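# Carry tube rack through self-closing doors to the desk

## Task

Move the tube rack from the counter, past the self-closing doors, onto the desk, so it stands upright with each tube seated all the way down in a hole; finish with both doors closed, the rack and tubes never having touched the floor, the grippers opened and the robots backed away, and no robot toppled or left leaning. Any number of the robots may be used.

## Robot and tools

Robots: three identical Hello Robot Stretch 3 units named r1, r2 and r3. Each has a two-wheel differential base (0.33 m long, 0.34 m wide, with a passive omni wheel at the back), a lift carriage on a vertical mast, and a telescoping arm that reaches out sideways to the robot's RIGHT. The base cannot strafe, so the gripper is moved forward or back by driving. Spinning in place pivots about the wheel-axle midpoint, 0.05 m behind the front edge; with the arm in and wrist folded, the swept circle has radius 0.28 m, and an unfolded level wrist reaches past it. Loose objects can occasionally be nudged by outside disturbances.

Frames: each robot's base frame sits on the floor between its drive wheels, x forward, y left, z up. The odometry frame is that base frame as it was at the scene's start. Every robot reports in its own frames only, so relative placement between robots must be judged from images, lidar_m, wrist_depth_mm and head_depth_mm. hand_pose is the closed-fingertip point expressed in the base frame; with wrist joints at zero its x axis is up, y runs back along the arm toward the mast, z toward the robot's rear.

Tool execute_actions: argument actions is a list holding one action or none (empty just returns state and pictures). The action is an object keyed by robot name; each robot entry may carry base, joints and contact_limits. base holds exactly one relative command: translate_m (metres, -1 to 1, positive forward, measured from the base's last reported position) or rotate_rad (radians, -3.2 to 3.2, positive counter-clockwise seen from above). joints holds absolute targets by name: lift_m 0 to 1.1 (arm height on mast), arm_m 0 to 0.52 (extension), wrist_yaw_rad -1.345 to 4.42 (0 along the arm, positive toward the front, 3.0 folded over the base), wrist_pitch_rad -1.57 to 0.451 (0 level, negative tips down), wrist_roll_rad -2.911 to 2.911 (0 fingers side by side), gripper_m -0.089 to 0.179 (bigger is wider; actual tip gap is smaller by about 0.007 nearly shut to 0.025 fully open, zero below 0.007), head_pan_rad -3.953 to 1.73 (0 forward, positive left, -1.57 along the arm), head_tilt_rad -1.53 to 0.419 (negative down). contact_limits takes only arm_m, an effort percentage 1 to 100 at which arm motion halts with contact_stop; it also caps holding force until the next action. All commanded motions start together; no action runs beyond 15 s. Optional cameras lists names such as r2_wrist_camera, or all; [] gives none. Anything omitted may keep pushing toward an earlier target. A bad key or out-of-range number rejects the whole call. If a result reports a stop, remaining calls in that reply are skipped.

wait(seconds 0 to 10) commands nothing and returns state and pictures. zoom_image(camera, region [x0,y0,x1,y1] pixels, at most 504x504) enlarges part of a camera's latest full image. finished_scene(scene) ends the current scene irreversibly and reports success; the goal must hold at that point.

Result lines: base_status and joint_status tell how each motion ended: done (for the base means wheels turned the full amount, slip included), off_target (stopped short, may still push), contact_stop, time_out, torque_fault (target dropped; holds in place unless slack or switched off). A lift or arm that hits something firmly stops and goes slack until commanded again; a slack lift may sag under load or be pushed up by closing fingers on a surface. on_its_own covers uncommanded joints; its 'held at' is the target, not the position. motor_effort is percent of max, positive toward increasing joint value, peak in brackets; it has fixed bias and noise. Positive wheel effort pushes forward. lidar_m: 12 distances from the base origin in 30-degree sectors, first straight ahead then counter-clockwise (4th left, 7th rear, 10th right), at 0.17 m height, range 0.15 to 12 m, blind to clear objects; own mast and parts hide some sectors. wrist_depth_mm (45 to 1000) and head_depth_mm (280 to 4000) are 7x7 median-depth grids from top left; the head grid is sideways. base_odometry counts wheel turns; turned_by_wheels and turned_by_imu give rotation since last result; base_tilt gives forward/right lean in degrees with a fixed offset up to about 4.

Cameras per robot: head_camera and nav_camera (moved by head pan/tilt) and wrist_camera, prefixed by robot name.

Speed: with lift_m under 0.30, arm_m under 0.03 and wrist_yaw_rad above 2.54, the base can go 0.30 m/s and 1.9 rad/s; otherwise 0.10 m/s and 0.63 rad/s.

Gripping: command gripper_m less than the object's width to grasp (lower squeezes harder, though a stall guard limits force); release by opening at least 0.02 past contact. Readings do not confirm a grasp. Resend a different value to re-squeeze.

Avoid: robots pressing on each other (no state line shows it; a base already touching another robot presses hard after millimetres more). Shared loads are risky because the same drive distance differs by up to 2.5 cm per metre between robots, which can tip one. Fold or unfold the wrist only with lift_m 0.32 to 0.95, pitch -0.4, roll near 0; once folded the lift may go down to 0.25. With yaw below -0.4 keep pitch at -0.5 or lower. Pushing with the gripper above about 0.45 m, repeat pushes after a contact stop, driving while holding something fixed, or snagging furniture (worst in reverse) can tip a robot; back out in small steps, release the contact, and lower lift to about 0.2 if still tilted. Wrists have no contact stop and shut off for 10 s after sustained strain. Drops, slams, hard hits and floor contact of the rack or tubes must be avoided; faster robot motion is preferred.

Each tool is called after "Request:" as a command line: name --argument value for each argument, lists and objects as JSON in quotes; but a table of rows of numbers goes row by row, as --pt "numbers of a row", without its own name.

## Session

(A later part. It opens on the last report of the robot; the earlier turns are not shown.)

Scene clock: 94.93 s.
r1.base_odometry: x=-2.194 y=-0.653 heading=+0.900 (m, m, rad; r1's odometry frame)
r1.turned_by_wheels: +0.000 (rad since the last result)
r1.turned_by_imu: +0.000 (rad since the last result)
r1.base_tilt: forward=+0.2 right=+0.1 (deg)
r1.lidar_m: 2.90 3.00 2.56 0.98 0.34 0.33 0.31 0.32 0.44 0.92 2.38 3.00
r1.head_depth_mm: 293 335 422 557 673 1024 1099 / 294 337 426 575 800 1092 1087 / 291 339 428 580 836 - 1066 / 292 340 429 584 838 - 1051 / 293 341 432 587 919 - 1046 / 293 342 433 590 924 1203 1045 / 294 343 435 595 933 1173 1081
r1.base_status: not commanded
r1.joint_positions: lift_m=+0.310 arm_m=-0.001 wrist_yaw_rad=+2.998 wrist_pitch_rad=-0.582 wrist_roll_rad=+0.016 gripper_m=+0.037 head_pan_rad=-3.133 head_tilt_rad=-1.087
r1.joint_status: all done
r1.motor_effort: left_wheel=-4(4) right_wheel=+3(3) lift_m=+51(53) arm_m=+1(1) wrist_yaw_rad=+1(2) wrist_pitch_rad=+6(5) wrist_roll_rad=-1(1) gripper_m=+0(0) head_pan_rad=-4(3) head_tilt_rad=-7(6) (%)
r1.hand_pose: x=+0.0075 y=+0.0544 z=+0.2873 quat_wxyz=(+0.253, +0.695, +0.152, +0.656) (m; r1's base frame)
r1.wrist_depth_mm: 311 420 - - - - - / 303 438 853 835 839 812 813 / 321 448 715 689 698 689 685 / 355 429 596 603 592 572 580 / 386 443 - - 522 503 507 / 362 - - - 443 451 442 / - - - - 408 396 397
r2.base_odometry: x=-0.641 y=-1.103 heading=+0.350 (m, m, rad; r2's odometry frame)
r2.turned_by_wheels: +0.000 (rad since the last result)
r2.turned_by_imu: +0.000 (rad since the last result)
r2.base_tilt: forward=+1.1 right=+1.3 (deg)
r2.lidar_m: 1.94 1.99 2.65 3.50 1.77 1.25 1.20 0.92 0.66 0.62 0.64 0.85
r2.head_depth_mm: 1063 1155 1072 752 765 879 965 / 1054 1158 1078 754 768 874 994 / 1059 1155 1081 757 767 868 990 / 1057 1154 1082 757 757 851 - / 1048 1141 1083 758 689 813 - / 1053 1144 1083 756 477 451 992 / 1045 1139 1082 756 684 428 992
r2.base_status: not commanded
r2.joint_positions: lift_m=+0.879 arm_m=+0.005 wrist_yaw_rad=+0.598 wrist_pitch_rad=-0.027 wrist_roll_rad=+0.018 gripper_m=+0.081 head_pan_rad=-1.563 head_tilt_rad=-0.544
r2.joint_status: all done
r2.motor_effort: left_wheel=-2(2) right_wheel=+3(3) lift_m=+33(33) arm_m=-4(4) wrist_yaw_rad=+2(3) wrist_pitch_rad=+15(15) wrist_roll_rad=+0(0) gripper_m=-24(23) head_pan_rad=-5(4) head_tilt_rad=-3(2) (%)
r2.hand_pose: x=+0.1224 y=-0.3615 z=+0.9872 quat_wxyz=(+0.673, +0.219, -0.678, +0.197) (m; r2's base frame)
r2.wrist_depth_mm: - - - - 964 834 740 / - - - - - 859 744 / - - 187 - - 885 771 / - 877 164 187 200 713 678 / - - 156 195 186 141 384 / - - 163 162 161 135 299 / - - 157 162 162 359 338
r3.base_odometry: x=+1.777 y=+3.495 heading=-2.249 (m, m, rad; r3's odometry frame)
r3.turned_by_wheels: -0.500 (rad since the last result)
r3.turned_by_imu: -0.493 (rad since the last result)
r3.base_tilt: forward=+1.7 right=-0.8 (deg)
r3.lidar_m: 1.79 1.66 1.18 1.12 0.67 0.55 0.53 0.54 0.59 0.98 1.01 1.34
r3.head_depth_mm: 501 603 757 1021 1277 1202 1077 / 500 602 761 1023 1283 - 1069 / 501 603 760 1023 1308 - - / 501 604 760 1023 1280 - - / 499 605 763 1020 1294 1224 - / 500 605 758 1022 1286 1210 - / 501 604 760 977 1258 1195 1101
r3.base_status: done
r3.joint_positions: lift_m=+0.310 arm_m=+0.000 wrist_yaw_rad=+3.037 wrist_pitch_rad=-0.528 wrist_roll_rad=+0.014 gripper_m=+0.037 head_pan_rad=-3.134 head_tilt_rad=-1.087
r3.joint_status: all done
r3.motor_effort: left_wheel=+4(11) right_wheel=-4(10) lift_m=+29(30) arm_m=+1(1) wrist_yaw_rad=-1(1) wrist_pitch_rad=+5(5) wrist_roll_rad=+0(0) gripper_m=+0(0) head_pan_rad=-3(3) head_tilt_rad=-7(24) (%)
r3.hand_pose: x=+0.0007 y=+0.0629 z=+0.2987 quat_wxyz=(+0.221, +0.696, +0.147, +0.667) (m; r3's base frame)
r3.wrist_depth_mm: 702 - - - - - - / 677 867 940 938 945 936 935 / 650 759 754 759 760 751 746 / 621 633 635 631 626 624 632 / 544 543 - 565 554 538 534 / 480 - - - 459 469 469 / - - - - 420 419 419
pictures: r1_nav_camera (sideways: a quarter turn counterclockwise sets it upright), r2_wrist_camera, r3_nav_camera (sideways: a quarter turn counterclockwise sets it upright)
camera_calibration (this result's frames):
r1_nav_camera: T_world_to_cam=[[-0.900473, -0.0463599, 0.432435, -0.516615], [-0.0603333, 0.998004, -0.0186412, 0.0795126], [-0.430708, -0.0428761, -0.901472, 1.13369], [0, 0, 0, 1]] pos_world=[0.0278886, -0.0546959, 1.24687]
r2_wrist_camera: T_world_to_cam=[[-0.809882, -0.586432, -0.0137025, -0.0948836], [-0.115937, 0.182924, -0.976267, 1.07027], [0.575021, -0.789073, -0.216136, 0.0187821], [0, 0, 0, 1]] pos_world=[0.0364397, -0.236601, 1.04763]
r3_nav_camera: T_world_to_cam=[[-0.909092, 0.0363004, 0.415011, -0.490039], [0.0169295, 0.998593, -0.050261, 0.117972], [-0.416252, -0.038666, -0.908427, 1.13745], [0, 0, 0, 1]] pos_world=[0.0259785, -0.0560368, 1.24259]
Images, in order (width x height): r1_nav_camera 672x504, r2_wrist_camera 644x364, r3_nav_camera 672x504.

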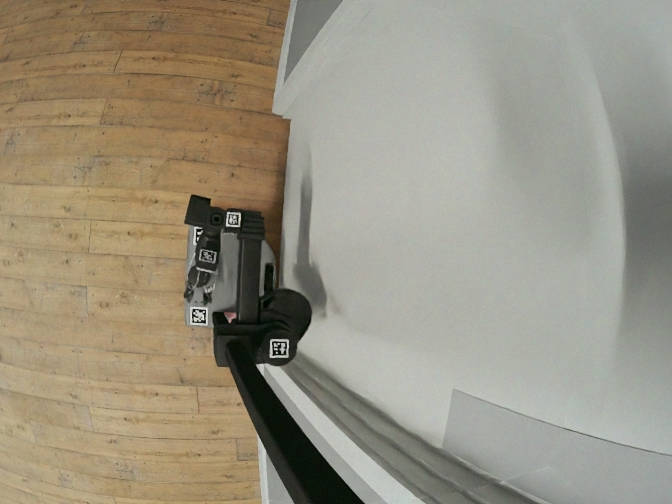

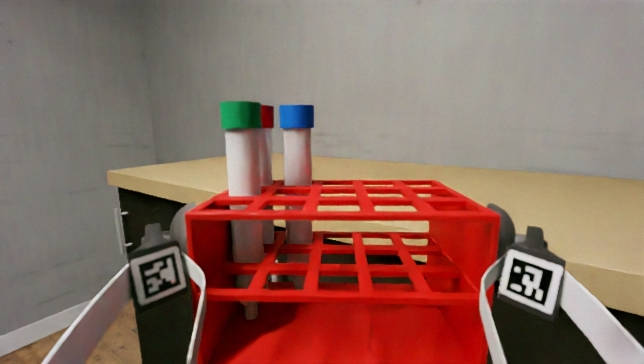

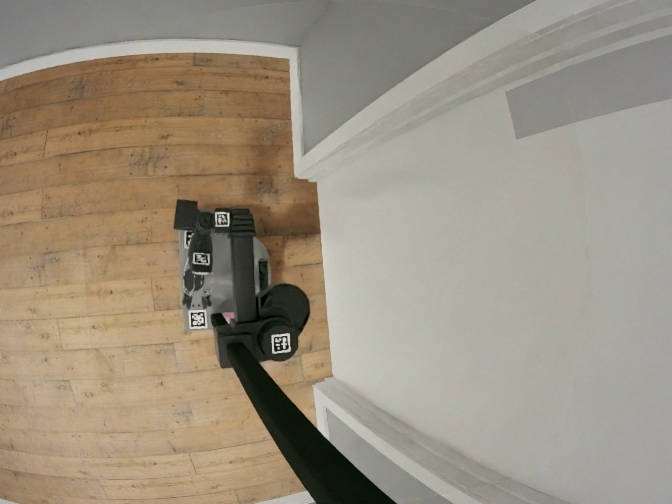

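Request:
execute_actions --actions '[{"r2":{"joints":{"wrist_yaw_rad":1.1},"base":{"rotate_rad":0.7}},"r3":{"base":{"rotate_rad":0.07}}}]' --cameras '[]'

Request:
execute_actions --actions '[{"r2":{"joints":{"wrist_yaw_rad":1.65,"head_pan_rad":0.6,"head_tilt_rad":-1.0},"base":{"rotate_rad":0.78}},"r3":{"base":{"translate_m":-0.23}},"r1":{"base":{"translate_m":-0.25}}}]' --cameras '[]'

Request:
execute_actions --actions '[{"r2":{"base":{"translate_m":0.45}},"r3":{"base":{"translate_m":-0.4}},"r1":{"base":{"translate_m":-0.45}}}]' --cameras '["r1_nav_camera","r3_nav_camera","r2_nav_camera"]'

Scene clock: 109.13 s.
r1.base_odometry: x=-2.194 y=-0.653 heading=+0.900 (m, m, rad; r1's odometry frame)
r1.turned_by_wheels: +0.000 (rad since the last result)
r1.turned_by_imu: +0.002 (rad since the last result)
r1.base_tilt: forward=+0.2 right=+0.2 (deg)
r1.lidar_m: 2.90 3.01 2.56 0.98 0.34 0.32 0.31 0.32 0.44 0.92 2.39 3.02
r1.head_depth_mm: 293 335 422 557 673 1023 1100 / 294 337 426 576 801 1096 1083 / 291 338 427 580 836 - 1067 / 292 340 431 583 838 - 1050 / 293 341 431 588 916 - 1048 / 293 342 433 591 925 1195 1040 / 294 343 435 595 931 1173 1081
r1.base_status: not commanded
r1.joint_positions: lift_m=+0.310 arm_m=-0.001 wrist_yaw_rad=+2.998 wrist_pitch_rad=-0.582 wrist_roll_rad=+0.016 gripper_m=+0.037 head_pan_rad=-3.133 head_tilt_rad=-1.087
r1.joint_status: not commanded
r1.motor_effort: left_wheel=-4(4) right_wheel=+3(3) lift_m=+51(51) arm_m=+1(0) wrist_yaw_rad=+2(3) wrist_pitch_rad=+5(5) wrist_roll_rad=+0(0) gripper_m=+0(0) head_pan_rad=-4(4) head_tilt_rad=-6(6) (%)
r1.hand_pose: x=+0.0075 y=+0.0544 z=+0.2873 quat_wxyz=(+0.253, +0.695, +0.152, +0.656) (m; r1's base frame)
r1.wrist_depth_mm: 305 424 - - - - - / 304 443 875 863 834 832 836 / 316 449 705 691 691 695 677 / 359 431 608 600 585 580 584 / 380 447 - - 523 504 511 / 363 - - - 437 451 451 / - - - - 403 401 402
r2.base_odometry: x=-0.641 y=-1.103 heading=+1.050 (m, m, rad; r2's odometry frame)
r2.turned_by_wheels: +0.700 (rad since the last result)
r2.turned_by_imu: +0.708 (rad since the last result)
r2.base_tilt: forward=+1.1 right=+1.3 (deg)
r2.lidar_m: 2.11 3.26 3.04 1.50 1.21 1.19 0.78 0.63 0.62 0.68 1.05 1.94
r2.head_depth_mm: 1120 1208 1080 750 755 834 893 / 1192 1280 1081 774 821 911 991 / 1270 1372 1076 824 901 1014 1142 / 1367 1468 1083 883 998 1135 1310 / 1472 1597 1075 984 1114 1297 1379 / 1581 1761 1080 1092 1259 1515 - / 1732 1962 1155 1234 1838 1541 1407
r2.base_status: done
r2.joint_positions: lift_m=+0.879 arm_m=+0.005 wrist_yaw_rad=+1.098 wrist_pitch_rad=-0.027 wrist_roll_rad=+0.018 gripper_m=+0.081 head_pan_rad=-1.563 head_tilt_rad=-0.544
r2.joint_status: all done
r2.motor_effort: left_wheel=-2(6) right_wheel=+4(6) lift_m=+34(33) arm_m=-3(3) wrist_yaw_rad=+1(3) wrist_pitch_rad=+14(15) wrist_roll_rad=+0(0) gripper_m=-24(24) head_pan_rad=-5(5) head_tilt_rad=-1(3) (%)
r2.hand_pose: x=+0.2061 y=-0.2666 z=+0.9872 quat_wxyz=(+0.603, +0.381, -0.603, +0.357) (m; r2's base frame)
r2.wrist_depth_mm: - - - - - - - / - - - - - - - / - - 187 - - - - / - - 168 187 201 - - / - - 157 194 187 142 - / - - 163 162 161 135 762 / - - 156 162 161 - -
r3.base_odometry: x=+1.777 y=+3.495 heading=-2.179 (m, m, rad; r3's odometry frame)
r3.turned_by_wheels: +0.070 (rad since the last result)
r3.turned_by_imu: +0.071 (rad since the last result)
r3.base_tilt: forward=+1.7 right=-0.8 (deg)
r3.lidar_m: 1.79 1.55 1.15 1.12 0.67 0.54 0.53 0.55 0.66 0.98 1.03 1.44
r3.head_depth_mm: 489 589 736 978 1279 1205 1080 / 495 594 745 996 1283 - 1067 / 497 600 754 1011 1304 - - / 502 606 760 1029 1288 - - / 507 612 773 1045 1302 1225 - / 510 619 779 1065 1295 1208 - / 515 623 790 978 1275 1196 1099
r3.base_status: done
r3.joint_positions: lift_m=+0.310 arm_m=+0.000 wrist_yaw_rad=+3.037 wrist_pitch_rad=-0.528 wrist_roll_rad=+0.014 gripper_m=+0.037 head_pan_rad=-3.134 head_tilt_rad=-1.087
r3.joint_status: not commanded
r3.motor_effort: left_wheel=-4(4) right_wheel=+6(7) lift_m=+28(28) arm_m=+1(1) wrist_yaw_rad=-1(1) wrist_pitch_rad=+5(5) wrist_roll_rad=+0(0) gripper_m=+0(0) head_pan_rad=-5(3) head_tilt_rad=-5(5) (%)
r3.hand_pose: x=+0.0007 y=+0.0629 z=+0.2987 quat_wxyz=(+0.221, +0.696, +0.147, +0.667) (m; r3's base frame)
r3.wrist_depth_mm: 635 - - - - - - / 607 800 942 945 925 935 956 / 616 736 756 752 752 740 740 / 630 619 625 629 635 631 625 / 538 540 - 562 553 534 540 / 483 - - - 460 469 471 / - - - - 422 417 419
pictures: none
No camera images: the call's "cameras" was empty. Leave "cameras" out to get every camera's image.

Scene clock: 112.70 s.
r1.base_odometry: x=-2.349 y=-0.849 heading=+0.900 (m, m, rad; r1's odometry frame)
r1.turned_by_wheels: +0.000 (rad since the last result)
r1.turned_by_imu: +0.003 (rad since the last result)
r1.base_tilt: forward=+0.2 right=+0.1 (deg)
r1.lidar_m: 3.15 3.29 2.11 0.23 0.23 0.33 0.27 0.27 0.30 0.50 2.39 3.24
r1.head_depth_mm: 297 354 472 1446 1318 1247 587 / 291 340 445 641 1302 1231 948 / - 326 420 592 919 - 1065 / - 313 398 549 782 - 1047 / - 305 379 512 791 - 1049 / - 299 361 482 716 1056 1041 / - 292 344 452 655 1110 1074
r1.base_status: translate_m off_target (by the wheels' count: -0.2498 of -0.2500)
r1.joint_positions: lift_m=+0.310 arm_m=-0.001 wrist_yaw_rad=+2.999 wrist_pitch_rad=-0.583 wrist_roll_rad=+0.016 gripper_m=+0.037 head_pan_rad=-3.134 head_tilt_rad=-1.091
r1.joint_status: not commanded
r1.motor_effort: left_wheel=-17(64) right_wheel=-15(32) lift_m=+49(51) arm_m=+1(0) wrist_yaw_rad=+1(2) wrist_pitch_rad=+6(6) wrist_roll_rad=+0(1) gripper_m=+0(0) head_pan_rad=-4(4) head_tilt_rad=-4(6) (%)
r1.hand_pose: x=+0.0073 y=+0.0543 z=+0.2873 quat_wxyz=(+0.252, +0.695, +0.153, +0.656) (m; r1's base frame)
r1.wrist_depth_mm: 805 793 259 280 - - - / 822 849 287 317 869 845 819 / 728 709 324 360 697 696 698 / 600 607 387 420 595 574 585 / 524 532 - - 522 506 502 / 402 - - - 439 449 449 / - - - - 405 401 404
r2.base_odometry: x=-0.641 y=-1.103 heading=+1.830 (m, m, rad; r2's odometry frame)
r2.turned_by_wheels: +0.780 (rad since the last result)
r2.turned_by_imu: +0.790 (rad since the last result)
r2.base_tilt: forward=+1.1 right=+1.4 (deg)
r2.lidar_m: 3.50 1.94 1.29 1.20 1.21 0.67 0.62 0.63 0.79 1.94 1.96 2.48
r2.head_depth_mm: 2411 2053 1768 1558 1390 1254 1140 / 2426 2056 1762 1551 1381 1246 1148 / 2438 2056 1777 1546 1386 1241 1140 / 2396 2044 1755 1553 1388 1248 1134 / 2238 2029 1761 1555 1378 1249 1145 / 1908 2001 1750 1551 1377 1245 1137 / 1655 1842 1762 1544 1376 1250 1139
r2.base_status: done
r2.joint_positions: lift_m=+0.879 arm_m=+0.005 wrist_yaw_rad=+1.648 wrist_pitch_rad=-0.027 wrist_roll_rad=+0.018 gripper_m=+0.081 head_pan_rad=+0.593 head_tilt_rad=-0.988
r2.joint_status: all done
r2.motor_effort: left_wheel=-2(6) right_wheel=+3(8) lift_m=+34(33) arm_m=-4(3) wrist_yaw_rad=+3(3) wrist_pitch_rad=+14(15) wrist_roll_rad=+0(0) gripper_m=-24(24) head_pan_rad=+4(60) head_tilt_rad=-5(31) (%)
r2.hand_pose: x=+0.2334 y=-0.1306 z=+0.9872 quat_wxyz=(+0.483, +0.530, -0.477, +0.508) (m; r2's base frame)
r2.wrist_depth_mm: - - - - - - - / - - - - - - - / - - 189 - - - - / - - 164 188 201 - - / - - 156 194 187 142 - / - - 163 162 161 135 - / - - 156 162 162 - -
r3.base_odometry: x=+1.909 y=+3.684 heading=-2.179 (m, m, rad; r3's odometry frame)
r3.turned_by_wheels: +0.000 (rad since the last result)
r3.turned_by_imu: -0.001 (rad since the last result)
r3.base_tilt: forward=+1.7 right=-0.8 (deg)
r3.lidar_m: 1.81 1.56 1.16 0.77 0.41 0.31 0.30 0.31 0.42 0.95 1.02 1.42
r3.head_depth_mm: - 315 393 525 785 1186 1074 / - 318 398 531 800 - 1074 / - 321 403 541 760 - - / 286 324 408 550 842 - - / 288 327 413 558 864 1225 - / 287 330 417 568 888 1210 - / 289 333 423 580 893 1161 1108
r3.base_status: done
r3.joint_positions: lift_m=+0.310 arm_m=+0.000 wrist_yaw_rad=+3.037 wrist_pitch_rad=-0.528 wrist_roll_rad=+0.014 gripper_m=+0.037 head_pan_rad=-3.134 head_tilt_rad=-1.087
r3.joint_status: not commanded
r3.motor_effort: left_wheel=-3(9) right_wheel=+5(6) lift_m=+28(28) arm_m=+0(1) wrist_yaw_rad=+0(2) wrist_pitch_rad=+5(5) wrist_roll_rad=+0(0) gripper_m=+0(0) head_pan_rad=-3(3) head_tilt_rad=-6(6) (%)
r3.hand_pose: x=+0.0007 y=+0.0629 z=+0.2987 quat_wxyz=(+0.221, +0.696, +0.147, +0.667) (m; r3's base frame)
r3.wrist_depth_mm: 411 - - - - - - / 403 538 949 947 944 923 931 / 396 563 747 749 749 741 753 / 392 593 623 625 625 627 621 / 386 527 - 562 556 532 534 / 371 - - - 458 471 473 / - - - - 419 419 418
pictures: none
No camera images: the call's "cameras" was empty. Leave "cameras" out to get every camera's image.

Scene clock: 118.50 s.
r1.base_odometry: x=-2.629 y=-1.202 heading=+0.900 (m, m, rad; r1's odometry frame)
r1.turned_by_wheels: +0.000 (rad since the last result)
r1.turned_by_imu: +0.001 (rad since the last result)
r1.base_tilt: forward=+0.2 right=+0.2 (deg)
r1.lidar_m: 3.60 0.41 0.48 0.82 0.85 1.16 0.30 0.25 0.24 0.27 0.43 3.26
r1.head_depth_mm: 1807 1876 1643 1470 1321 1246 1103 / 1815 1858 1627 1452 1313 1226 1090 / 1860 1844 1615 1445 1324 - 1066 / 2007 1828 1605 1436 1316 - 1051 / 1962 1764 1562 1360 999 - 1048 / 289 326 396 505 691 887 1040 / - 298 345 426 553 746 1034
r1.base_status: done
r1.joint_positions: lift_m=+0.310 arm_m=-0.001 wrist_yaw_rad=+2.999 wrist_pitch_rad=-0.583 wrist_roll_rad=+0.016 gripper_m=+0.037 head_pan_rad=-3.134 head_tilt_rad=-1.091
r1.joint_status: not commanded
r1.motor_effort: left_wheel=-12(29) right_wheel=-5(21) lift_m=+49(49) arm_m=+0(1) wrist_yaw_rad=+1(1) wrist_pitch_rad=+6(5) wrist_roll_rad=+0(1) gripper_m=+0(0) head_pan_rad=-3(3) head_tilt_rad=-5(4) (%)
r1.hand_pose: x=+0.0073 y=+0.0543 z=+0.2873 quat_wxyz=(+0.252, +0.695, +0.153, +0.656) (m; r1's base frame)
r1.wrist_depth_mm: 784 795 806 843 813 536 378 / 841 816 839 867 808 557 369 / 723 723 706 697 679 551 390 / 599 600 593 589 595 558 437 / 519 535 - - 520 507 497 / 474 - - - 446 445 438 / - - - - 407 406 405
r2.base_odometry: x=-0.756 y=-0.668 heading=+1.829 (m, m, rad; r2's odometry frame)
r2.turned_by_wheels: +0.000 (rad since the last result)
r2.turned_by_imu: +0.002 (rad since the last result)
r2.base_tilt: forward=+1.1 right=+1.3 (deg)
r2.lidar_m: 3.05 1.34 1.31 1.25 1.27 1.16 1.07 1.08 1.37 1.89 1.91 2.41
r2.head_depth_mm: 2431 2053 1764 1551 1391 1250 1137 / 2406 2037 1781 1560 1387 1247 1140 / 2444 2068 1767 1544 1383 1252 1138 / 2412 2061 1765 1546 1383 1243 1136 / 1347 1568 1738 1545 1380 1249 1153 / 1293 1501 1696 1540 1380 1245 1139 / 1243 1436 1670 1551 1377 1248 1140
r2.base_status: done
r2.joint_positions: lift_m=+0.879 arm_m=+0.005 wrist_yaw_rad=+1.648 wrist_pitch_rad=-0.027 wrist_roll_rad=+0.018 gripper_m=+0.081 head_pan_rad=+0.593 head_tilt_rad=-0.988
r2.joint_status: not commanded
r2.motor_effort: left_wheel=-3(4) right_wheel=+4(8) lift_m=+33(33) arm_m=-3(4) wrist_yaw_rad=+2(1) wrist_pitch_rad=+15(14) wrist_roll_rad=+0(0) gripper_m=-24(24) head_pan_rad=+4(5) head_tilt_rad=-5(6) (%)
r2.hand_pose: x=+0.2334 y=-0.1306 z=+0.9872 quat_wxyz=(+0.483, +0.530, -0.477, +0.508) (m; r2's base frame)
r2.wrist_depth_mm: - - - - - - - / - - - - - - - / - - 189 - - - - / - - 164 188 201 - - / - - 157 195 186 142 - / - - 162 161 162 135 - / - - 157 163 162 - -
r3.base_odometry: x=+2.137 y=+4.012 heading=-2.179 (m, m, rad; r3's odometry frame)
r3.turned_by_wheels: +0.000 (rad since the last result)
r3.turned_by_imu: +0.000 (rad since the last result)
r3.base_tilt: forward=+1.7 right=-0.8 (deg)
r3.lidar_m: 1.75 1.58 0.53 0.30 0.25 0.25 0.29 0.47 2.07 0.36 0.35 1.40
r3.head_depth_mm: - 293 337 410 522 676 1067 / 288 317 380 475 625 - 1063 / 300 354 436 563 749 - - / 332 402 511 695 1083 - - / 371 461 613 972 1290 1229 - / 423 579 1583 1442 1308 1209 - / 2125 1838 1601 1440 1314 1198 1103
r3.base_status: translate_m off_target (by the wheels' count: -0.3999 of -0.4000)
r3.joint_positions: lift_m=+0.310 arm_m=+0.000 wrist_yaw_rad=+3.036 wrist_pitch_rad=-0.528 wrist_roll_rad=+0.014 gripper_m=+0.037 head_pan_rad=-3.135 head_tilt_rad=-1.090
r3.joint_status: not commanded
r3.on_its_own: right_wheel is at rest, and its effort (-20) is outside its rest range (-18 to +18)
r3.motor_effort: left_wheel=-15(59) right_wheel=-20(62) lift_m=+27(28) arm_m=+1(0) wrist_yaw_rad=+1(1) wrist_pitch_rad=+5(5) wrist_roll_rad=+0(0) gripper_m=+0(0) head_pan_rad=-3(4) head_tilt_rad=-4(5) (%)
r3.hand_pose: x=+0.0009 y=+0.0628 z=+0.2986 quat_wxyz=(+0.222, +0.696, +0.147, +0.667) (m; r3's base frame)
r3.wrist_depth_mm: 219 - 341 456 585 - - / 231 259 380 500 848 921 924 / 243 283 425 566 709 745 751 / 257 310 481 605 625 624 620 / 274 334 - 557 553 539 534 / 284 - - - 459 472 469 / - - - - 421 415 417
pictures: r1_nav_camera (sideways: a quarter turn counterclockwise sets it upright), r2_nav_camera (sideways: a quarter turn counterclockwise sets it upright), r3_nav_camera (sideways: a quarter turn counterclockwise sets it upright)
camera_calibration (this result's frames):
r1_nav_camera: T_world_to_cam=[[-0.902099, -0.0456224, 0.429112, -0.512276], [-0.059434, 0.998055, -0.0188336, 0.0797575], [-0.427418, -0.0424936, -0.903055, 1.13573], [0, 0, 0, 1]] pos_world=[0.0280457, -0.0547126, 1.24695]
r2_nav_camera: T_world_to_cam=[[0.687785, 0.470715, 0.55261, -0.678932], [0.549234, -0.835204, 0.0278467, 0.00966303], [0.474651, 0.28436, -0.832974, 1.04218], [0, 0, 0, 1]] pos_world=[-0.0330171, 0.0313012, 1.24302]
r3_nav_camera: T_world_to_cam=[[-0.910391, 0.0364847, 0.412138, -0.486288], [0.0173007, 0.99859, -0.0501844, 0.11787], [-0.413388, -0.0385571, -0.909738, 1.13914], [0, 0, 0, 1]] pos_world=[0.0261538, -0.0560397, 1.24265]
Images, in order (width x height): r1_nav_camera 672x504, r2_nav_camera 672x504, r3_nav_camera 672x504.

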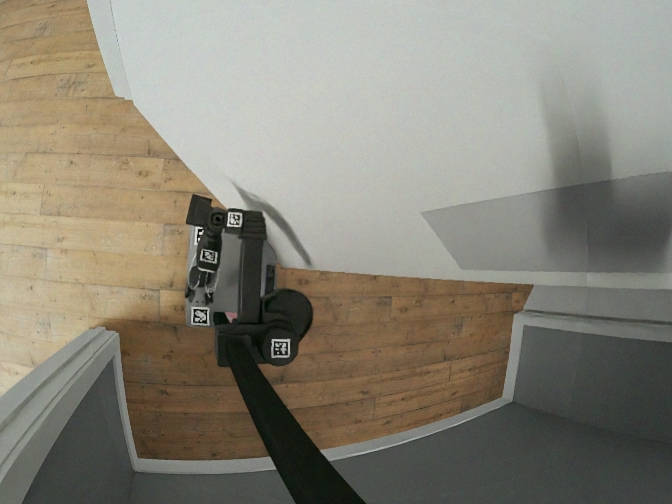

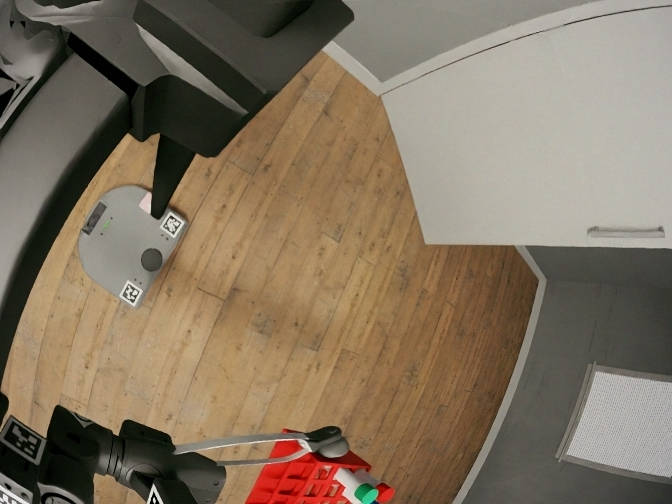

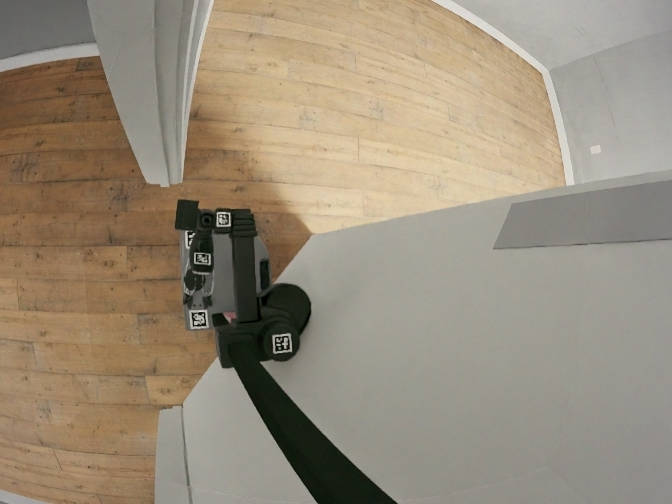

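Request:
execute_actions --actions '[{"r1":{"base":{"rotate_rad":0.9}},"r3":{"base":{"translate_m":-0.28}},"r2":{"base":{"translate_m":0.5}}}]' --cameras '[]'

Request:
execute_actions --actions '[{"r1":{"base":{"translate_m":-0.45}},"r3":{"base":{"rotate_rad":-0.95}},"r2":{"base":{"translate_m":0.4}}}]' --cameras '["r1_nav_camera","r2_nav_camera","r3_nav_camera"]'

Scene clock: 144.97 s.
r1.base_odometry: x=-2.628 y=-1.202 heading=+1.800 (m, m, rad; r1's odometry frame)
r1.turned_by_wheels: +0.899 (rad since the last result)
r1.turned_by_imu: +0.890 (rad since the last result)
r1.base_tilt: forward=+0.2 right=+0.2 (deg)
r1.lidar_m: 0.40 0.82 0.83 1.02 2.01 0.29 0.28 0.29 0.39 2.84 3.58 0.41
r1.head_depth_mm: - 302 370 505 1323 1253 1102 / - 305 374 507 860 1228 1089 / - 301 375 510 738 - 1066 / - 302 377 512 741 - 1049 / - 303 378 514 806 - 1048 / - 304 380 518 813 1198 1039 / - 304 380 520 824 1176 1080
r1.base_status: done
r1.joint_positions: lift_m=+0.310 arm_m=-0.001 wrist_yaw_rad=+2.999 wrist_pitch_rad=-0.583 wrist_roll_rad=+0.016 gripper_m=+0.037 head_pan_rad=-3.134 head_tilt_rad=-1.091
r1.joint_status: not commanded
r1.on_its_own: left_wheel is at rest, and its effort (-25) is outside its rest range (-18 to +18)
r1.motor_effort: left_wheel=-25(32) right_wheel=-2(9) lift_m=+49(49) arm_m=+0(0) wrist_yaw_rad=+1(2) wrist_pitch_rad=+6(6) wrist_roll_rad=-1(1) gripper_m=-1(0) head_pan_rad=-4(4) head_tilt_rad=-4(4) (%)
r1.hand_pose: x=+0.0073 y=+0.0543 z=+0.2873 quat_wxyz=(+0.252, +0.695, +0.153, +0.656) (m; r1's base frame)
r1.wrist_depth_mm: - - - - 931 765 639 / 889 863 869 872 834 760 682 / 719 707 708 710 695 689 682 / 467 594 603 583 591 584 578 / 345 528 - - 528 509 502 / 327 - - - 441 451 440 / - - - - 402 401 403
r2.base_odometry: x=-0.884 y=-0.185 heading=+1.829 (m, m, rad; r2's odometry frame)
r2.turned_by_wheels: +0.000 (rad since the last result)
r2.turned_by_imu: +0.002 (rad since the last result)
r2.base_tilt: forward=+1.1 right=+1.3 (deg)
r2.lidar_m: 2.57 2.12 0.77 0.93 1.32 1.67 1.57 1.59 1.97 1.83 1.85 2.34
r2.head_depth_mm: 2375 2076 1749 1556 1378 1250 1145 / 2452 2047 1779 1554 1388 1255 1134 / 2441 2061 1761 1558 1384 1251 1136 / 2450 2041 1759 1549 1385 1248 1138 / 2320 2047 1765 1551 1385 1254 1152 / 2097 2057 1735 1513 1373 1242 1133 / 1830 1948 1031 1227 1386 1252 1134
r2.base_status: done
r2.joint_positions: lift_m=+0.879 arm_m=+0.005 wrist_yaw_rad=+1.648 wrist_pitch_rad=-0.027 wrist_roll_rad=+0.018 gripper_m=+0.081 head_pan_rad=+0.593 head_tilt_rad=-0.988
r2.joint_status: not commanded
r2.motor_effort: left_wheel=-3(5) right_wheel=+4(8) lift_m=+33(33) arm_m=-3(3) wrist_yaw_rad=+1(1) wrist_pitch_rad=+15(14) wrist_roll_rad=+0(0) gripper_m=-23(23) head_pan_rad=+5(4) head_tilt_rad=-5(5) (%)
r2.hand_pose: x=+0.2334 y=-0.1306 z=+0.9872 quat_wxyz=(+0.483, +0.530, -0.477, +0.508) (m; r2's base frame)
r2.wrist_depth_mm: - - - - - - - / - - - - - - - / - - 188 - - - - / - - 164 187 202 - - / - - 156 194 186 141 - / - - 163 161 161 134 - / - - 156 162 161 - -
r3.base_odometry: x=+2.297 y=+4.241 heading=-2.179 (m, m, rad; r3's odometry frame)
r3.turned_by_wheels: +0.000 (rad since the last result)
r3.turned_by_imu: +0.001 (rad since the last result)
r3.base_tilt: forward=+1.8 right=-0.8 (deg)
r3.lidar_m: 2.01 1.58 0.33 0.24 0.23 0.24 0.33 2.77 2.06 1.25 0.48 0.50
r3.head_depth_mm: 295 325 371 433 514 611 843 / 342 382 449 537 660 - 1065 / 2076 1806 1574 1370 895 - - / 2093 1812 1605 1445 1304 - - / 2096 1807 1610 1446 1311 1226 - / 2106 1822 1614 1434 1307 1219 - / 2104 1824 1624 1440 1307 1200 1102
r3.base_status: done
r3.joint_positions: lift_m=+0.310 arm_m=+0.000 wrist_yaw_rad=+3.036 wrist_pitch_rad=-0.528 wrist_roll_rad=+0.014 gripper_m=+0.037 head_pan_rad=-3.135 head_tilt_rad=-1.090
r3.joint_status: not commanded
r3.motor_effort: left_wheel=-4(24) right_wheel=-12(29) lift_m=+27(27) arm_m=+1(1) wrist_yaw_rad=+0(0) wrist_pitch_rad=+5(5) wrist_roll_rad=+0(0) gripper_m=+0(0) head_pan_rad=-3(4) head_tilt_rad=-4(5) (%)
r3.hand_pose: x=+0.0009 y=+0.0628 z=+0.2986 quat_wxyz=(+0.222, +0.696, +0.147, +0.667) (m; r3's base frame)
r3.wrist_depth_mm: 201 - 269 313 391 512 - / 215 233 298 348 448 630 940 / 231 255 333 392 526 705 742 / 249 287 381 457 593 625 622 / 271 314 - 506 555 535 538 / 290 - - - 460 466 466 / - - - - 417 416 418
pictures: none
No camera images: the call's "cameras" was empty. Leave "cameras" out to get every camera's image.

Scene clock: 150.50 s.
r1.base_odometry: x=-2.526 y=-1.640 heading=+1.800 (m, m, rad; r1's odometry frame)
r1.turned_by_wheels: +0.000 (rad since the last result)
r1.turned_by_imu: +0.002 (rad since the last result)
r1.base_tilt: forward=+0.2 right=+0.1 (deg)
r1.lidar_m: 0.85 1.17 1.18 1.44 1.71 1.59 0.28 0.26 0.26 0.33 3.88 3.91
r1.head_depth_mm: 1553 1823 1645 1463 1318 1246 1103 / 1364 1746 1621 1449 1317 1226 1086 / 317 397 1536 1424 1313 - 1069 / 299 358 463 648 964 - 1054 / 289 328 411 552 838 - 1045 / - 305 371 480 685 945 1042 / - 292 337 426 578 860 1076
r1.base_status: done
r1.joint_positions: lift_m=+0.310 arm_m=-0.001 wrist_yaw_rad=+2.999 wrist_pitch_rad=-0.583 wrist_roll_rad=+0.016 gripper_m=+0.037 head_pan_rad=-3.134 head_tilt_rad=-1.091
r1.joint_status: not commanded
r1.motor_effort: left_wheel=-11(35) right_wheel=-2(12) lift_m=+49(49) arm_m=+0(0) wrist_yaw_rad=+1(0) wrist_pitch_rad=+5(5) wrist_roll_rad=-1(1) gripper_m=+0(0) head_pan_rad=-3(4) head_tilt_rad=-5(5) (%)
r1.hand_pose: x=+0.0073 y=+0.0543 z=+0.2873 quat_wxyz=(+0.252, +0.695, +0.153, +0.656) (m; r1's base frame)
r1.wrist_depth_mm: - - - - - - 894 / 868 857 871 869 821 837 828 / 733 709 688 688 697 674 686 / 593 602 596 594 583 581 583 / 532 541 - - 518 507 508 / 477 - - - 449 455 448 / - - - - 404 401 401
r2.base_odometry: x=-0.986 y=+0.202 heading=+1.829 (m, m, rad; r2's odometry frame)
r2.turned_by_wheels: +0.000 (rad since the last result)
r2.turned_by_imu: +0.002 (rad since the last result)
r2.base_tilt: forward=+1.1 right=+1.3 (deg)
r2.lidar_m: 2.17 2.18 1.45 0.59 1.01 1.74 1.97 1.99 1.92 1.78 1.81 2.29
r2.head_depth_mm: 2102 2052 1765 1562 1390 1249 1140 / 2188 2048 1759 1550 1398 1255 1139 / 2263 2041 1764 1564 1386 1247 1146 / 2354 2041 1766 1552 1379 1254 1139 / 2364 2059 1743 1538 1376 1244 1147 / 2148 2045 1773 1555 1377 1249 1143 / 1859 1990 1751 1537 1380 1242 1142
r2.base_status: done
r2.joint_positions: lift_m=+0.879 arm_m=+0.005 wrist_yaw_rad=+1.648 wrist_pitch_rad=-0.027 wrist_roll_rad=+0.018 gripper_m=+0.081 head_pan_rad=+0.593 head_tilt_rad=-0.988
r2.joint_status: not commanded
r2.motor_effort: left_wheel=-2(3) right_wheel=+4(7) lift_m=+33(33) arm_m=-3(3) wrist_yaw_rad=+2(1) wrist_pitch_rad=+15(15) wrist_roll_rad=+0(0) gripper_m=-24(23) head_pan_rad=+4(4) head_tilt_rad=-6(6) (%)
r2.hand_pose: x=+0.2334 y=-0.1306 z=+0.9872 quat_wxyz=(+0.483, +0.530, -0.477, +0.508) (m; r2's base frame)
r2.wrist_depth_mm: - - - - - - - / - - - - - - - / - - 188 - - - - / - - 166 187 202 - - / - - 157 196 186 142 - / - - 163 161 161 135 - / - - 157 162 162 - -
r3.base_odometry: x=+2.297 y=+4.241 heading=-3.129 (m, m, rad; r3's odometry frame)
r3.turned_by_wheels: -0.950 (rad since the last result)
r3.turned_by_imu: -0.929 (rad since the last result)
r3.base_tilt: forward=+1.7 right=-0.8 (deg)
r3.lidar_m: 0.48 0.56 1.91 0.66 0.34 0.28 0.28 0.31 2.80 2.54 2.01 0.93
r3.head_depth_mm: - 295 347 454 653 1018 1074 / - 298 360 475 680 - 1070 / - 303 373 498 685 - - / - 308 387 523 800 - - / - 316 403 554 881 1225 - / 287 327 420 585 967 1212 - / 291 338 438 622 1314 1202 1105
r3.base_status: done
r3.joint_positions: lift_m=+0.310 arm_m=+0.000 wrist_yaw_rad=+3.036 wrist_pitch_rad=-0.528 wrist_roll_rad=+0.014 gripper_m=+0.037 head_pan_rad=-3.135 head_tilt_rad=-1.090
r3.joint_status: not commanded
r3.on_its_own: right_wheel is at rest, and its effort (-29) is outside its rest range (-18 to +18)
r3.motor_effort: left_wheel=-2(15) right_wheel=-29(34) lift_m=+27(27) arm_m=+1(0) wrist_yaw_rad=-1(0) wrist_pitch_rad=+5(5) wrist_roll_rad=+0(0) gripper_m=+0(0) head_pan_rad=-2(3) head_tilt_rad=-4(4) (%)
r3.hand_pose: x=+0.0009 y=+0.0628 z=+0.2986 quat_wxyz=(+0.222, +0.696, +0.147, +0.667) (m; r3's base frame)
r3.wrist_depth_mm: 320 - - - - - - / 322 396 938 929 955 935 911 / 326 425 757 753 745 759 749 / 320 456 629 629 630 623 623 / 323 462 - 567 557 540 532 / 316 - - - 459 469 468 / - - - - 420 417 417
pictures: r1_nav_camera (sideways: a quarter turn counterclockwise sets it upright), r2_nav_camera (sideways: a quarter turn counterclockwise sets it upright), r3_nav_camera (sideways: a quarter turn counterclockwise sets it upright)
camera_calibration (this result's frames):
r1_nav_camera: T_world_to_cam=[[-0.902099, -0.0456224, 0.429112, -0.512276], [-0.059434, 0.998055, -0.0188336, 0.0797575], [-0.427418, -0.0424936, -0.903055, 1.13573], [0, 0, 0, 1]] pos_world=[0.0280457, -0.0547126, 1.24695]
r2_nav_camera: T_world_to_cam=[[0.687786, 0.470716, 0.55261, -0.678932], [0.549234, -0.835204, 0.0278467, 0.00966303], [0.47465, 0.28436, -0.832975, 1.04218], [0, 0, 0, 1]] pos_world=[-0.0330172, 0.0313012, 1.24302]
r3_nav_camera: T_world_to_cam=[[-0.910388, 0.0364913, 0.412143, -0.486295], [0.0173076, 0.99859, -0.0501845, 0.11787], [-0.413393, -0.0385542, -0.909736, 1.13913], [0, 0, 0, 1]] pos_world=[0.0261531, -0.0560399, 1.24265]
Images, in order (width x height): r1_nav_camera 672x504, r2_nav_camera 672x504, r3_nav_camera 672x504.

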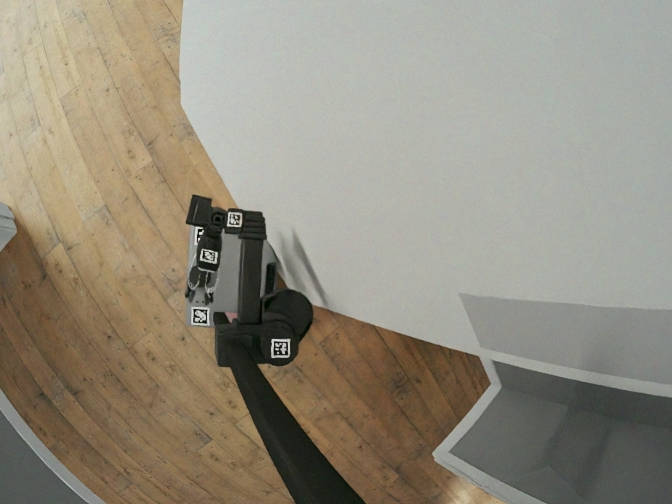

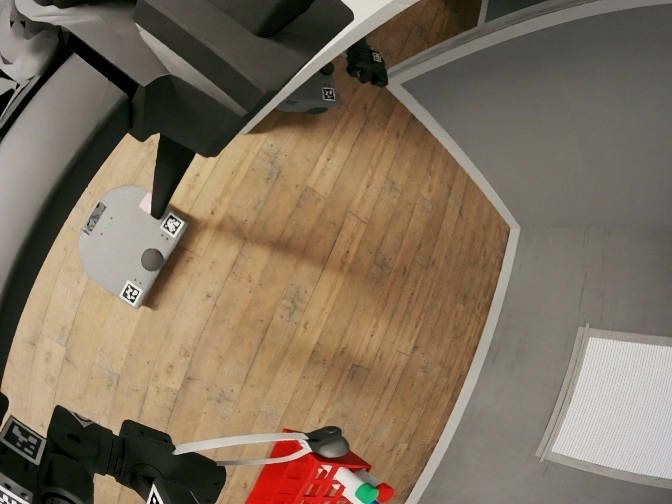

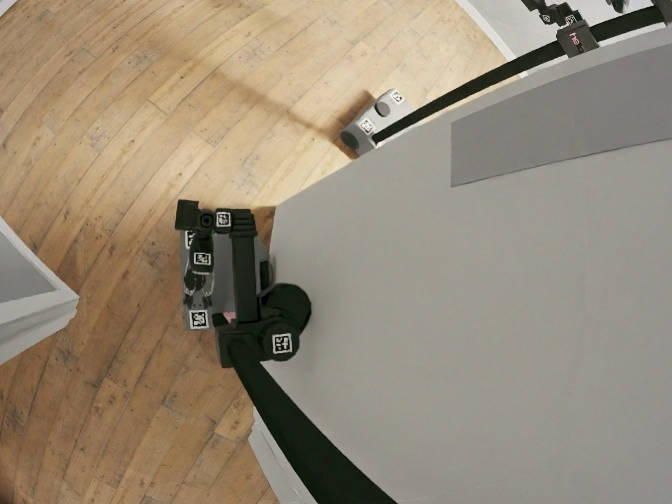

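Request:
execute_actions --actions '[{"r1":{"base":{"translate_m":-0.1}},"r3":{"base":{"rotate_rad":-0.15}},"r2":{"base":{"translate_m":0.2}}}]' --cameras '[]'

Request:
execute_actions --actions '[{"r3":{"base":{"translate_m":-0.4}},"r2":{"base":{"translate_m":0.35},"joints":{"head_pan_rad":1.2}}}]' --cameras '["r2_nav_camera","r3_nav_camera"]'

Scene clock: 159.53 s.
r1.base_odometry: x=-2.504 y=-1.737 heading=+1.799 (m, m, rad; r1's odometry frame)
r1.turned_by_wheels: +0.000 (rad since the last result)
r1.turned_by_imu: +0.002 (rad since the last result)
r1.base_tilt: forward=+0.1 right=+0.1 (deg)
r1.lidar_m: 0.95 1.25 1.26 1.54 1.66 1.45 0.29 0.25 0.25 0.30 0.54 3.98
r1.head_depth_mm: 1435 1767 1641 1455 1324 1247 1103 / 1279 1631 1628 1450 1308 1226 1086 / 1159 1439 1616 1441 1316 - 1070 / 318 405 1528 1391 1305 - 1050 / 295 344 432 578 869 - 1050 / - 311 379 489 684 919 1042 / - 293 340 423 562 808 1065
r1.base_status: done
r1.joint_positions: lift_m=+0.310 arm_m=-0.001 wrist_yaw_rad=+2.999 wrist_pitch_rad=-0.583 wrist_roll_rad=+0.016 gripper_m=+0.037 head_pan_rad=-3.134 head_tilt_rad=-1.091
r1.joint_status: not commanded
r1.motor_effort: left_wheel=-10(20) right_wheel=+0(7) lift_m=+49(49) arm_m=+0(0) wrist_yaw_rad=+0(1) wrist_pitch_rad=+6(6) wrist_roll_rad=+0(1) gripper_m=+0(1) head_pan_rad=-3(4) head_tilt_rad=-4(5) (%)
r1.hand_pose: x=+0.0073 y=+0.0543 z=+0.2873 quat_wxyz=(+0.252, +0.695, +0.153, +0.656) (m; r1's base frame)
r1.wrist_depth_mm: - - - - - - 945 / 882 875 894 840 812 859 833 / 743 717 701 693 702 683 679 / 609 593 597 603 594 583 577 / 518 546 - - 521 506 506 / 471 - - - 451 456 446 / - - - - 407 400 399
r2.base_odometry: x=-1.037 y=+0.395 heading=+1.829 (m, m, rad; r2's odometry frame)
r2.turned_by_wheels: +0.000 (rad since the last result)
r2.turned_by_imu: +0.001 (rad since the last result)
r2.base_tilt: forward=+1.1 right=+1.4 (deg)
r2.lidar_m: 1.97 2.00 1.48 1.00 0.62 1.77 2.16 2.19 1.89 1.76 1.78 2.13
r2.head_depth_mm: 1916 2059 1754 1558 1393 1250 1142 / 2006 2073 1764 1552 1380 1246 1135 / 2092 2037 1754 1559 1392 1245 1137 / 2210 2036 1755 1559 1379 1253 1136 / 2296 2035 1762 1553 1381 1245 1150 / 2168 2036 1750 1551 1385 1250 1130 / 1914 1988 1751 1544 1378 1245 1136
r2.base_status: done
r2.joint_positions: lift_m=+0.879 arm_m=+0.005 wrist_yaw_rad=+1.648 wrist_pitch_rad=-0.027 wrist_roll_rad=+0.018 gripper_m=+0.081 head_pan_rad=+0.593 head_tilt_rad=-0.988
r2.joint_status: not commanded
r2.motor_effort: left_wheel=-3(3) right_wheel=+4(7) lift_m=+33(33) arm_m=-3(4) wrist_yaw_rad=+2(2) wrist_pitch_rad=+15(14) wrist_roll_rad=+0(0) gripper_m=-24(24) head_pan_rad=+4(5) head_tilt_rad=-4(5) (%)
r2.hand_pose: x=+0.2334 y=-0.1306 z=+0.9872 quat_wxyz=(+0.483, +0.530, -0.477, +0.508) (m; r2's base frame)
r2.wrist_depth_mm: - - - - - - - / - - - - - - - / - - 188 - - - - / - - 164 186 201 - - / - - 156 193 185 142 - / - - 162 161 161 135 - / - - 156 162 162 - -
r3.base_odometry: x=+2.297 y=+4.241 heading=+3.005 (m, m, rad; r3's odometry frame)
r3.turned_by_wheels: -0.150 (rad since the last result)
r3.turned_by_imu: -0.145 (rad since the last result)
r3.base_tilt: forward=+1.7 right=-0.7 (deg)
r3.lidar_m: 0.49 0.48 1.82 1.67 0.38 0.29 0.28 0.29 0.41 2.90 2.08 1.50
r3.head_depth_mm: - 300 364 486 731 1173 1081 / - 303 369 495 742 - 1067 / - 303 375 506 710 - - / - 306 380 513 784 - - / - 305 385 522 813 1207 - / - 307 390 531 836 1208 - / - 311 396 542 930 1194 1095
r3.base_status: done
r3.joint_positions: lift_m=+0.310 arm_m=+0.000 wrist_yaw_rad=+3.036 wrist_pitch_rad=-0.528 wrist_roll_rad=+0.014 gripper_m=+0.037 head_pan_rad=-3.135 head_tilt_rad=-1.090
r3.joint_status: not commanded
r3.on_its_own: right_wheel is at rest, and its effort (-28) is outside its rest range (-18 to +18)
r3.motor_effort: left_wheel=-5(5) right_wheel=-28(36) lift_m=+27(27) arm_m=+0(1) wrist_yaw_rad=+0(0) wrist_pitch_rad=+5(5) wrist_roll_rad=+0(0) gripper_m=+0(0) head_pan_rad=-3(4) head_tilt_rad=-4(4) (%)
r3.hand_pose: x=+0.0009 y=+0.0628 z=+0.2986 quat_wxyz=(+0.222, +0.696, +0.147, +0.667) (m; r3's base frame)
r3.wrist_depth_mm: 378 - - - - - - / 369 498 950 949 947 935 921 / 367 518 748 751 745 747 752 / 360 547 630 630 622 623 624 / 357 523 - 568 550 538 534 / 344 - - - 458 472 471 / - - - - 419 417 418
pictures: none
No camera images: the call's "cameras" was empty. Leave "cameras" out to get every camera's image.

Scene clock: 168.83 s.
r1.base_odometry: x=-2.504 y=-1.737 heading=+1.799 (m, m, rad; r1's odometry frame)
r1.turned_by_wheels: +0.000 (rad since the last result)
r1.turned_by_imu: +0.002 (rad since the last result)
r1.base_tilt: forward=+0.1 right=+0.1 (deg)
r1.lidar_m: 0.95 1.25 1.25 1.54 1.66 1.46 0.29 0.25 0.25 0.30 0.54 3.97
r1.head_depth_mm: 1421 1762 1642 1458 1321 1248 1102 / 1281 1641 1629 1451 1314 1227 1084 / 1159 1443 1609 1440 1317 - 1069 / 318 405 1518 1391 1307 - 1047 / 295 344 433 578 869 - 1049 / - 311 379 489 683 916 1039 / - 294 340 424 562 808 1069
r1.base_status: not commanded
r1.joint_positions: lift_m=+0.310 arm_m=-0.001 wrist_yaw_rad=+2.999 wrist_pitch_rad=-0.583 wrist_roll_rad=+0.016 gripper_m=+0.037 head_pan_rad=-3.134 head_tilt_rad=-1.091
r1.joint_status: not commanded
r1.motor_effort: left_wheel=-10(10) right_wheel=+0(0) lift_m=+49(49) arm_m=+0(0) wrist_yaw_rad=+0(1) wrist_pitch_rad=+6(6) wrist_roll_rad=-1(0) gripper_m=+0(0) head_pan_rad=-3(4) head_tilt_rad=-5(4) (%)
r1.hand_pose: x=+0.0073 y=+0.0543 z=+0.2873 quat_wxyz=(+0.252, +0.695, +0.153, +0.656) (m; r1's base frame)
r1.wrist_depth_mm: - - - - - - 951 / 889 896 861 869 866 847 820 / 696 713 694 708 703 682 690 / 603 599 598 604 596 597 582 / 528 534 - - 518 505 503 / 476 - - - 444 450 443 / - - - - 408 407 398
r2.base_odometry: x=-1.127 y=+0.734 heading=+1.829 (m, m, rad; r2's odometry frame)
r2.turned_by_wheels: +0.000 (rad since the last result)
r2.turned_by_imu: +0.001 (rad since the last result)
r2.base_tilt: forward=+1.1 right=+1.3 (deg)
r2.lidar_m: 1.63 1.65 1.52 1.40 1.08 1.07 2.51 2.55 1.85 1.72 1.74 1.75
r2.head_depth_mm: 1913 2044 1787 1558 1387 1248 1140 / 1805 1980 1763 1557 1380 1252 1148 / 1682 1932 1770 1548 1382 1252 1133 / 1600 1870 1743 1538 1388 1253 1150 / 1516 1756 1777 1535 1378 1250 1169 / 1442 1667 1759 1546 1383 1245 1168 / 1365 1577 1728 1551 1385 1266 1104
r2.base_status: done
r2.joint_positions: lift_m=+0.879 arm_m=+0.005 wrist_yaw_rad=+1.648 wrist_pitch_rad=-0.027 wrist_roll_rad=+0.018 gripper_m=+0.081 head_pan_rad=+1.193 head_tilt_rad=-0.988
r2.joint_status: all done
r2.motor_effort: left_wheel=-3(4) right_wheel=+4(7) lift_m=+33(33) arm_m=-3(3) wrist_yaw_rad=+2(1) wrist_pitch_rad=+14(14) wrist_roll_rad=+0(0) gripper_m=-24(23) head_pan_rad=+5(48) head_tilt_rad=-6(6) (%)
r2.hand_pose: x=+0.2334 y=-0.1306 z=+0.9872 quat_wxyz=(+0.483, +0.530, -0.477, +0.508) (m; r2's base frame)
r2.wrist_depth_mm: - - - - - - - / - - - - - - - / - - 189 - - - - / - - 166 187 201 - - / - - 156 193 186 142 - / - - 162 162 161 135 - / - - 156 162 162 - -
r3.base_odometry: x=+2.610 y=+4.198 heading=+3.042 (m, m, rad; r3's odometry frame)
r3.turned_by_wheels: +0.037 (rad since the last result)
r3.turned_by_imu: +0.013 (rad since the last result)
r3.base_tilt: forward=+1.7 right=-0.7 (deg)
r3.lidar_m: 0.78 0.85 2.03 0.35 0.27 0.26 0.28 0.40 2.66 0.95 2.35 2.03
r3.head_depth_mm: - 289 332 412 541 726 1076 / - 303 365 463 622 - 1064 / 290 328 405 530 708 - - / 301 360 456 619 947 - - / 324 399 521 747 1261 1231 - / 353 446 607 1424 1311 1210 - / 392 1730 1617 1450 1314 1195 1101
r3.base_status: translate_m time_out (by the wheels' count: -0.3158 of -0.4000)
r3.joint_positions: lift_m=+0.310 arm_m=+0.000 wrist_yaw_rad=+3.036 wrist_pitch_rad=-0.528 wrist_roll_rad=+0.014 gripper_m=+0.037 head_pan_rad=-3.137 head_tilt_rad=-1.090
r3.joint_status: not commanded
r3.motor_effort: left_wheel=-4(100) right_wheel=-10(100) lift_m=+26(28) arm_m=+1(0) wrist_yaw_rad=-1(1) wrist_pitch_rad=+5(5) wrist_roll_rad=+0(0) gripper_m=+0(0) head_pan_rad=-2(4) head_tilt_rad=-4(4) (%)
r3.hand_pose: x=+0.0009 y=+0.0628 z=+0.2987 quat_wxyz=(+0.222, +0.696, +0.147, +0.667) (m; r3's base frame)
r3.wrist_depth_mm: 235 - 405 - - - - / 245 280 448 865 921 941 927 / 254 303 497 700 760 753 747 / 268 330 561 629 621 621 620 / 281 351 - 560 553 538 537 / 288 - - - 458 466 463 / - - - - 420 418 418
pictures: r2_nav_camera (sideways: a quarter turn counterclockwise sets it upright), r3_nav_camera (sideways: a quarter turn counterclockwise sets it upright)
camera_calibration (this result's frames):
r2_nav_camera: T_world_to_cam=[[0.301848, 0.77686, 0.552609, -0.676576], [0.924904, -0.379179, 0.0278467, 0.00737141], [0.231171, 0.502705, -0.832975, 1.04366], [0, 0, 0, 1]] pos_world=[-0.0438589, 0.00374536, 1.24302]
r3_nav_camera: T_world_to_cam=[[-0.910389, 0.0389959, 0.411911, -0.485993], [0.0200683, 0.998539, -0.0501783, 0.117845], [-0.413266, -0.0374154, -0.909841, 1.13927], [0, 0, 0, 1]] pos_world=[0.0260139, -0.0560948, 1.24265]
Images, in order (width x height): r2_nav_camera 672x504, r3_nav_camera 672x504.

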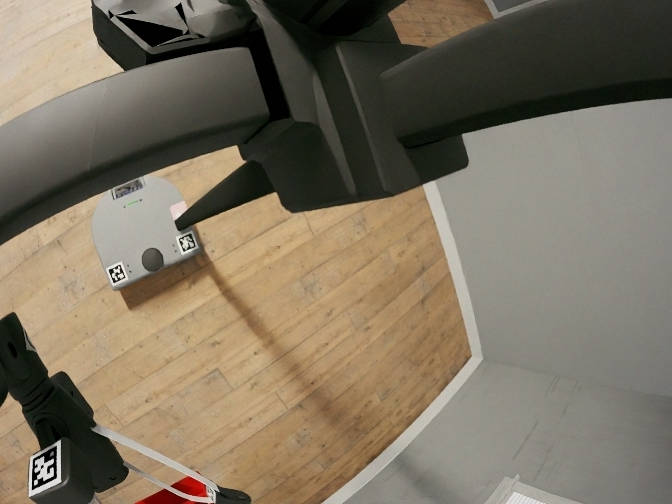

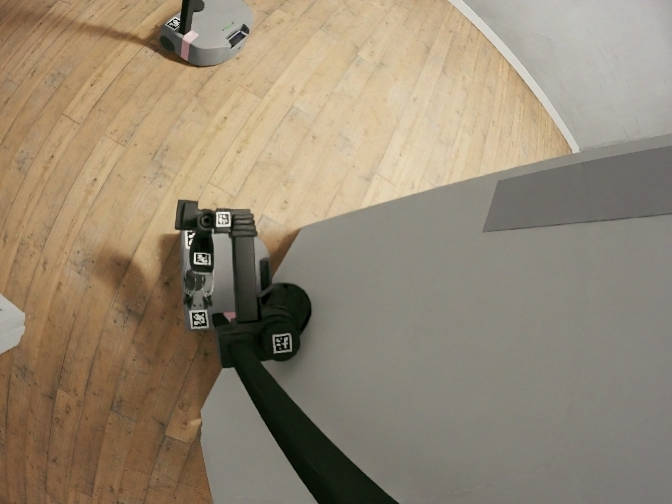

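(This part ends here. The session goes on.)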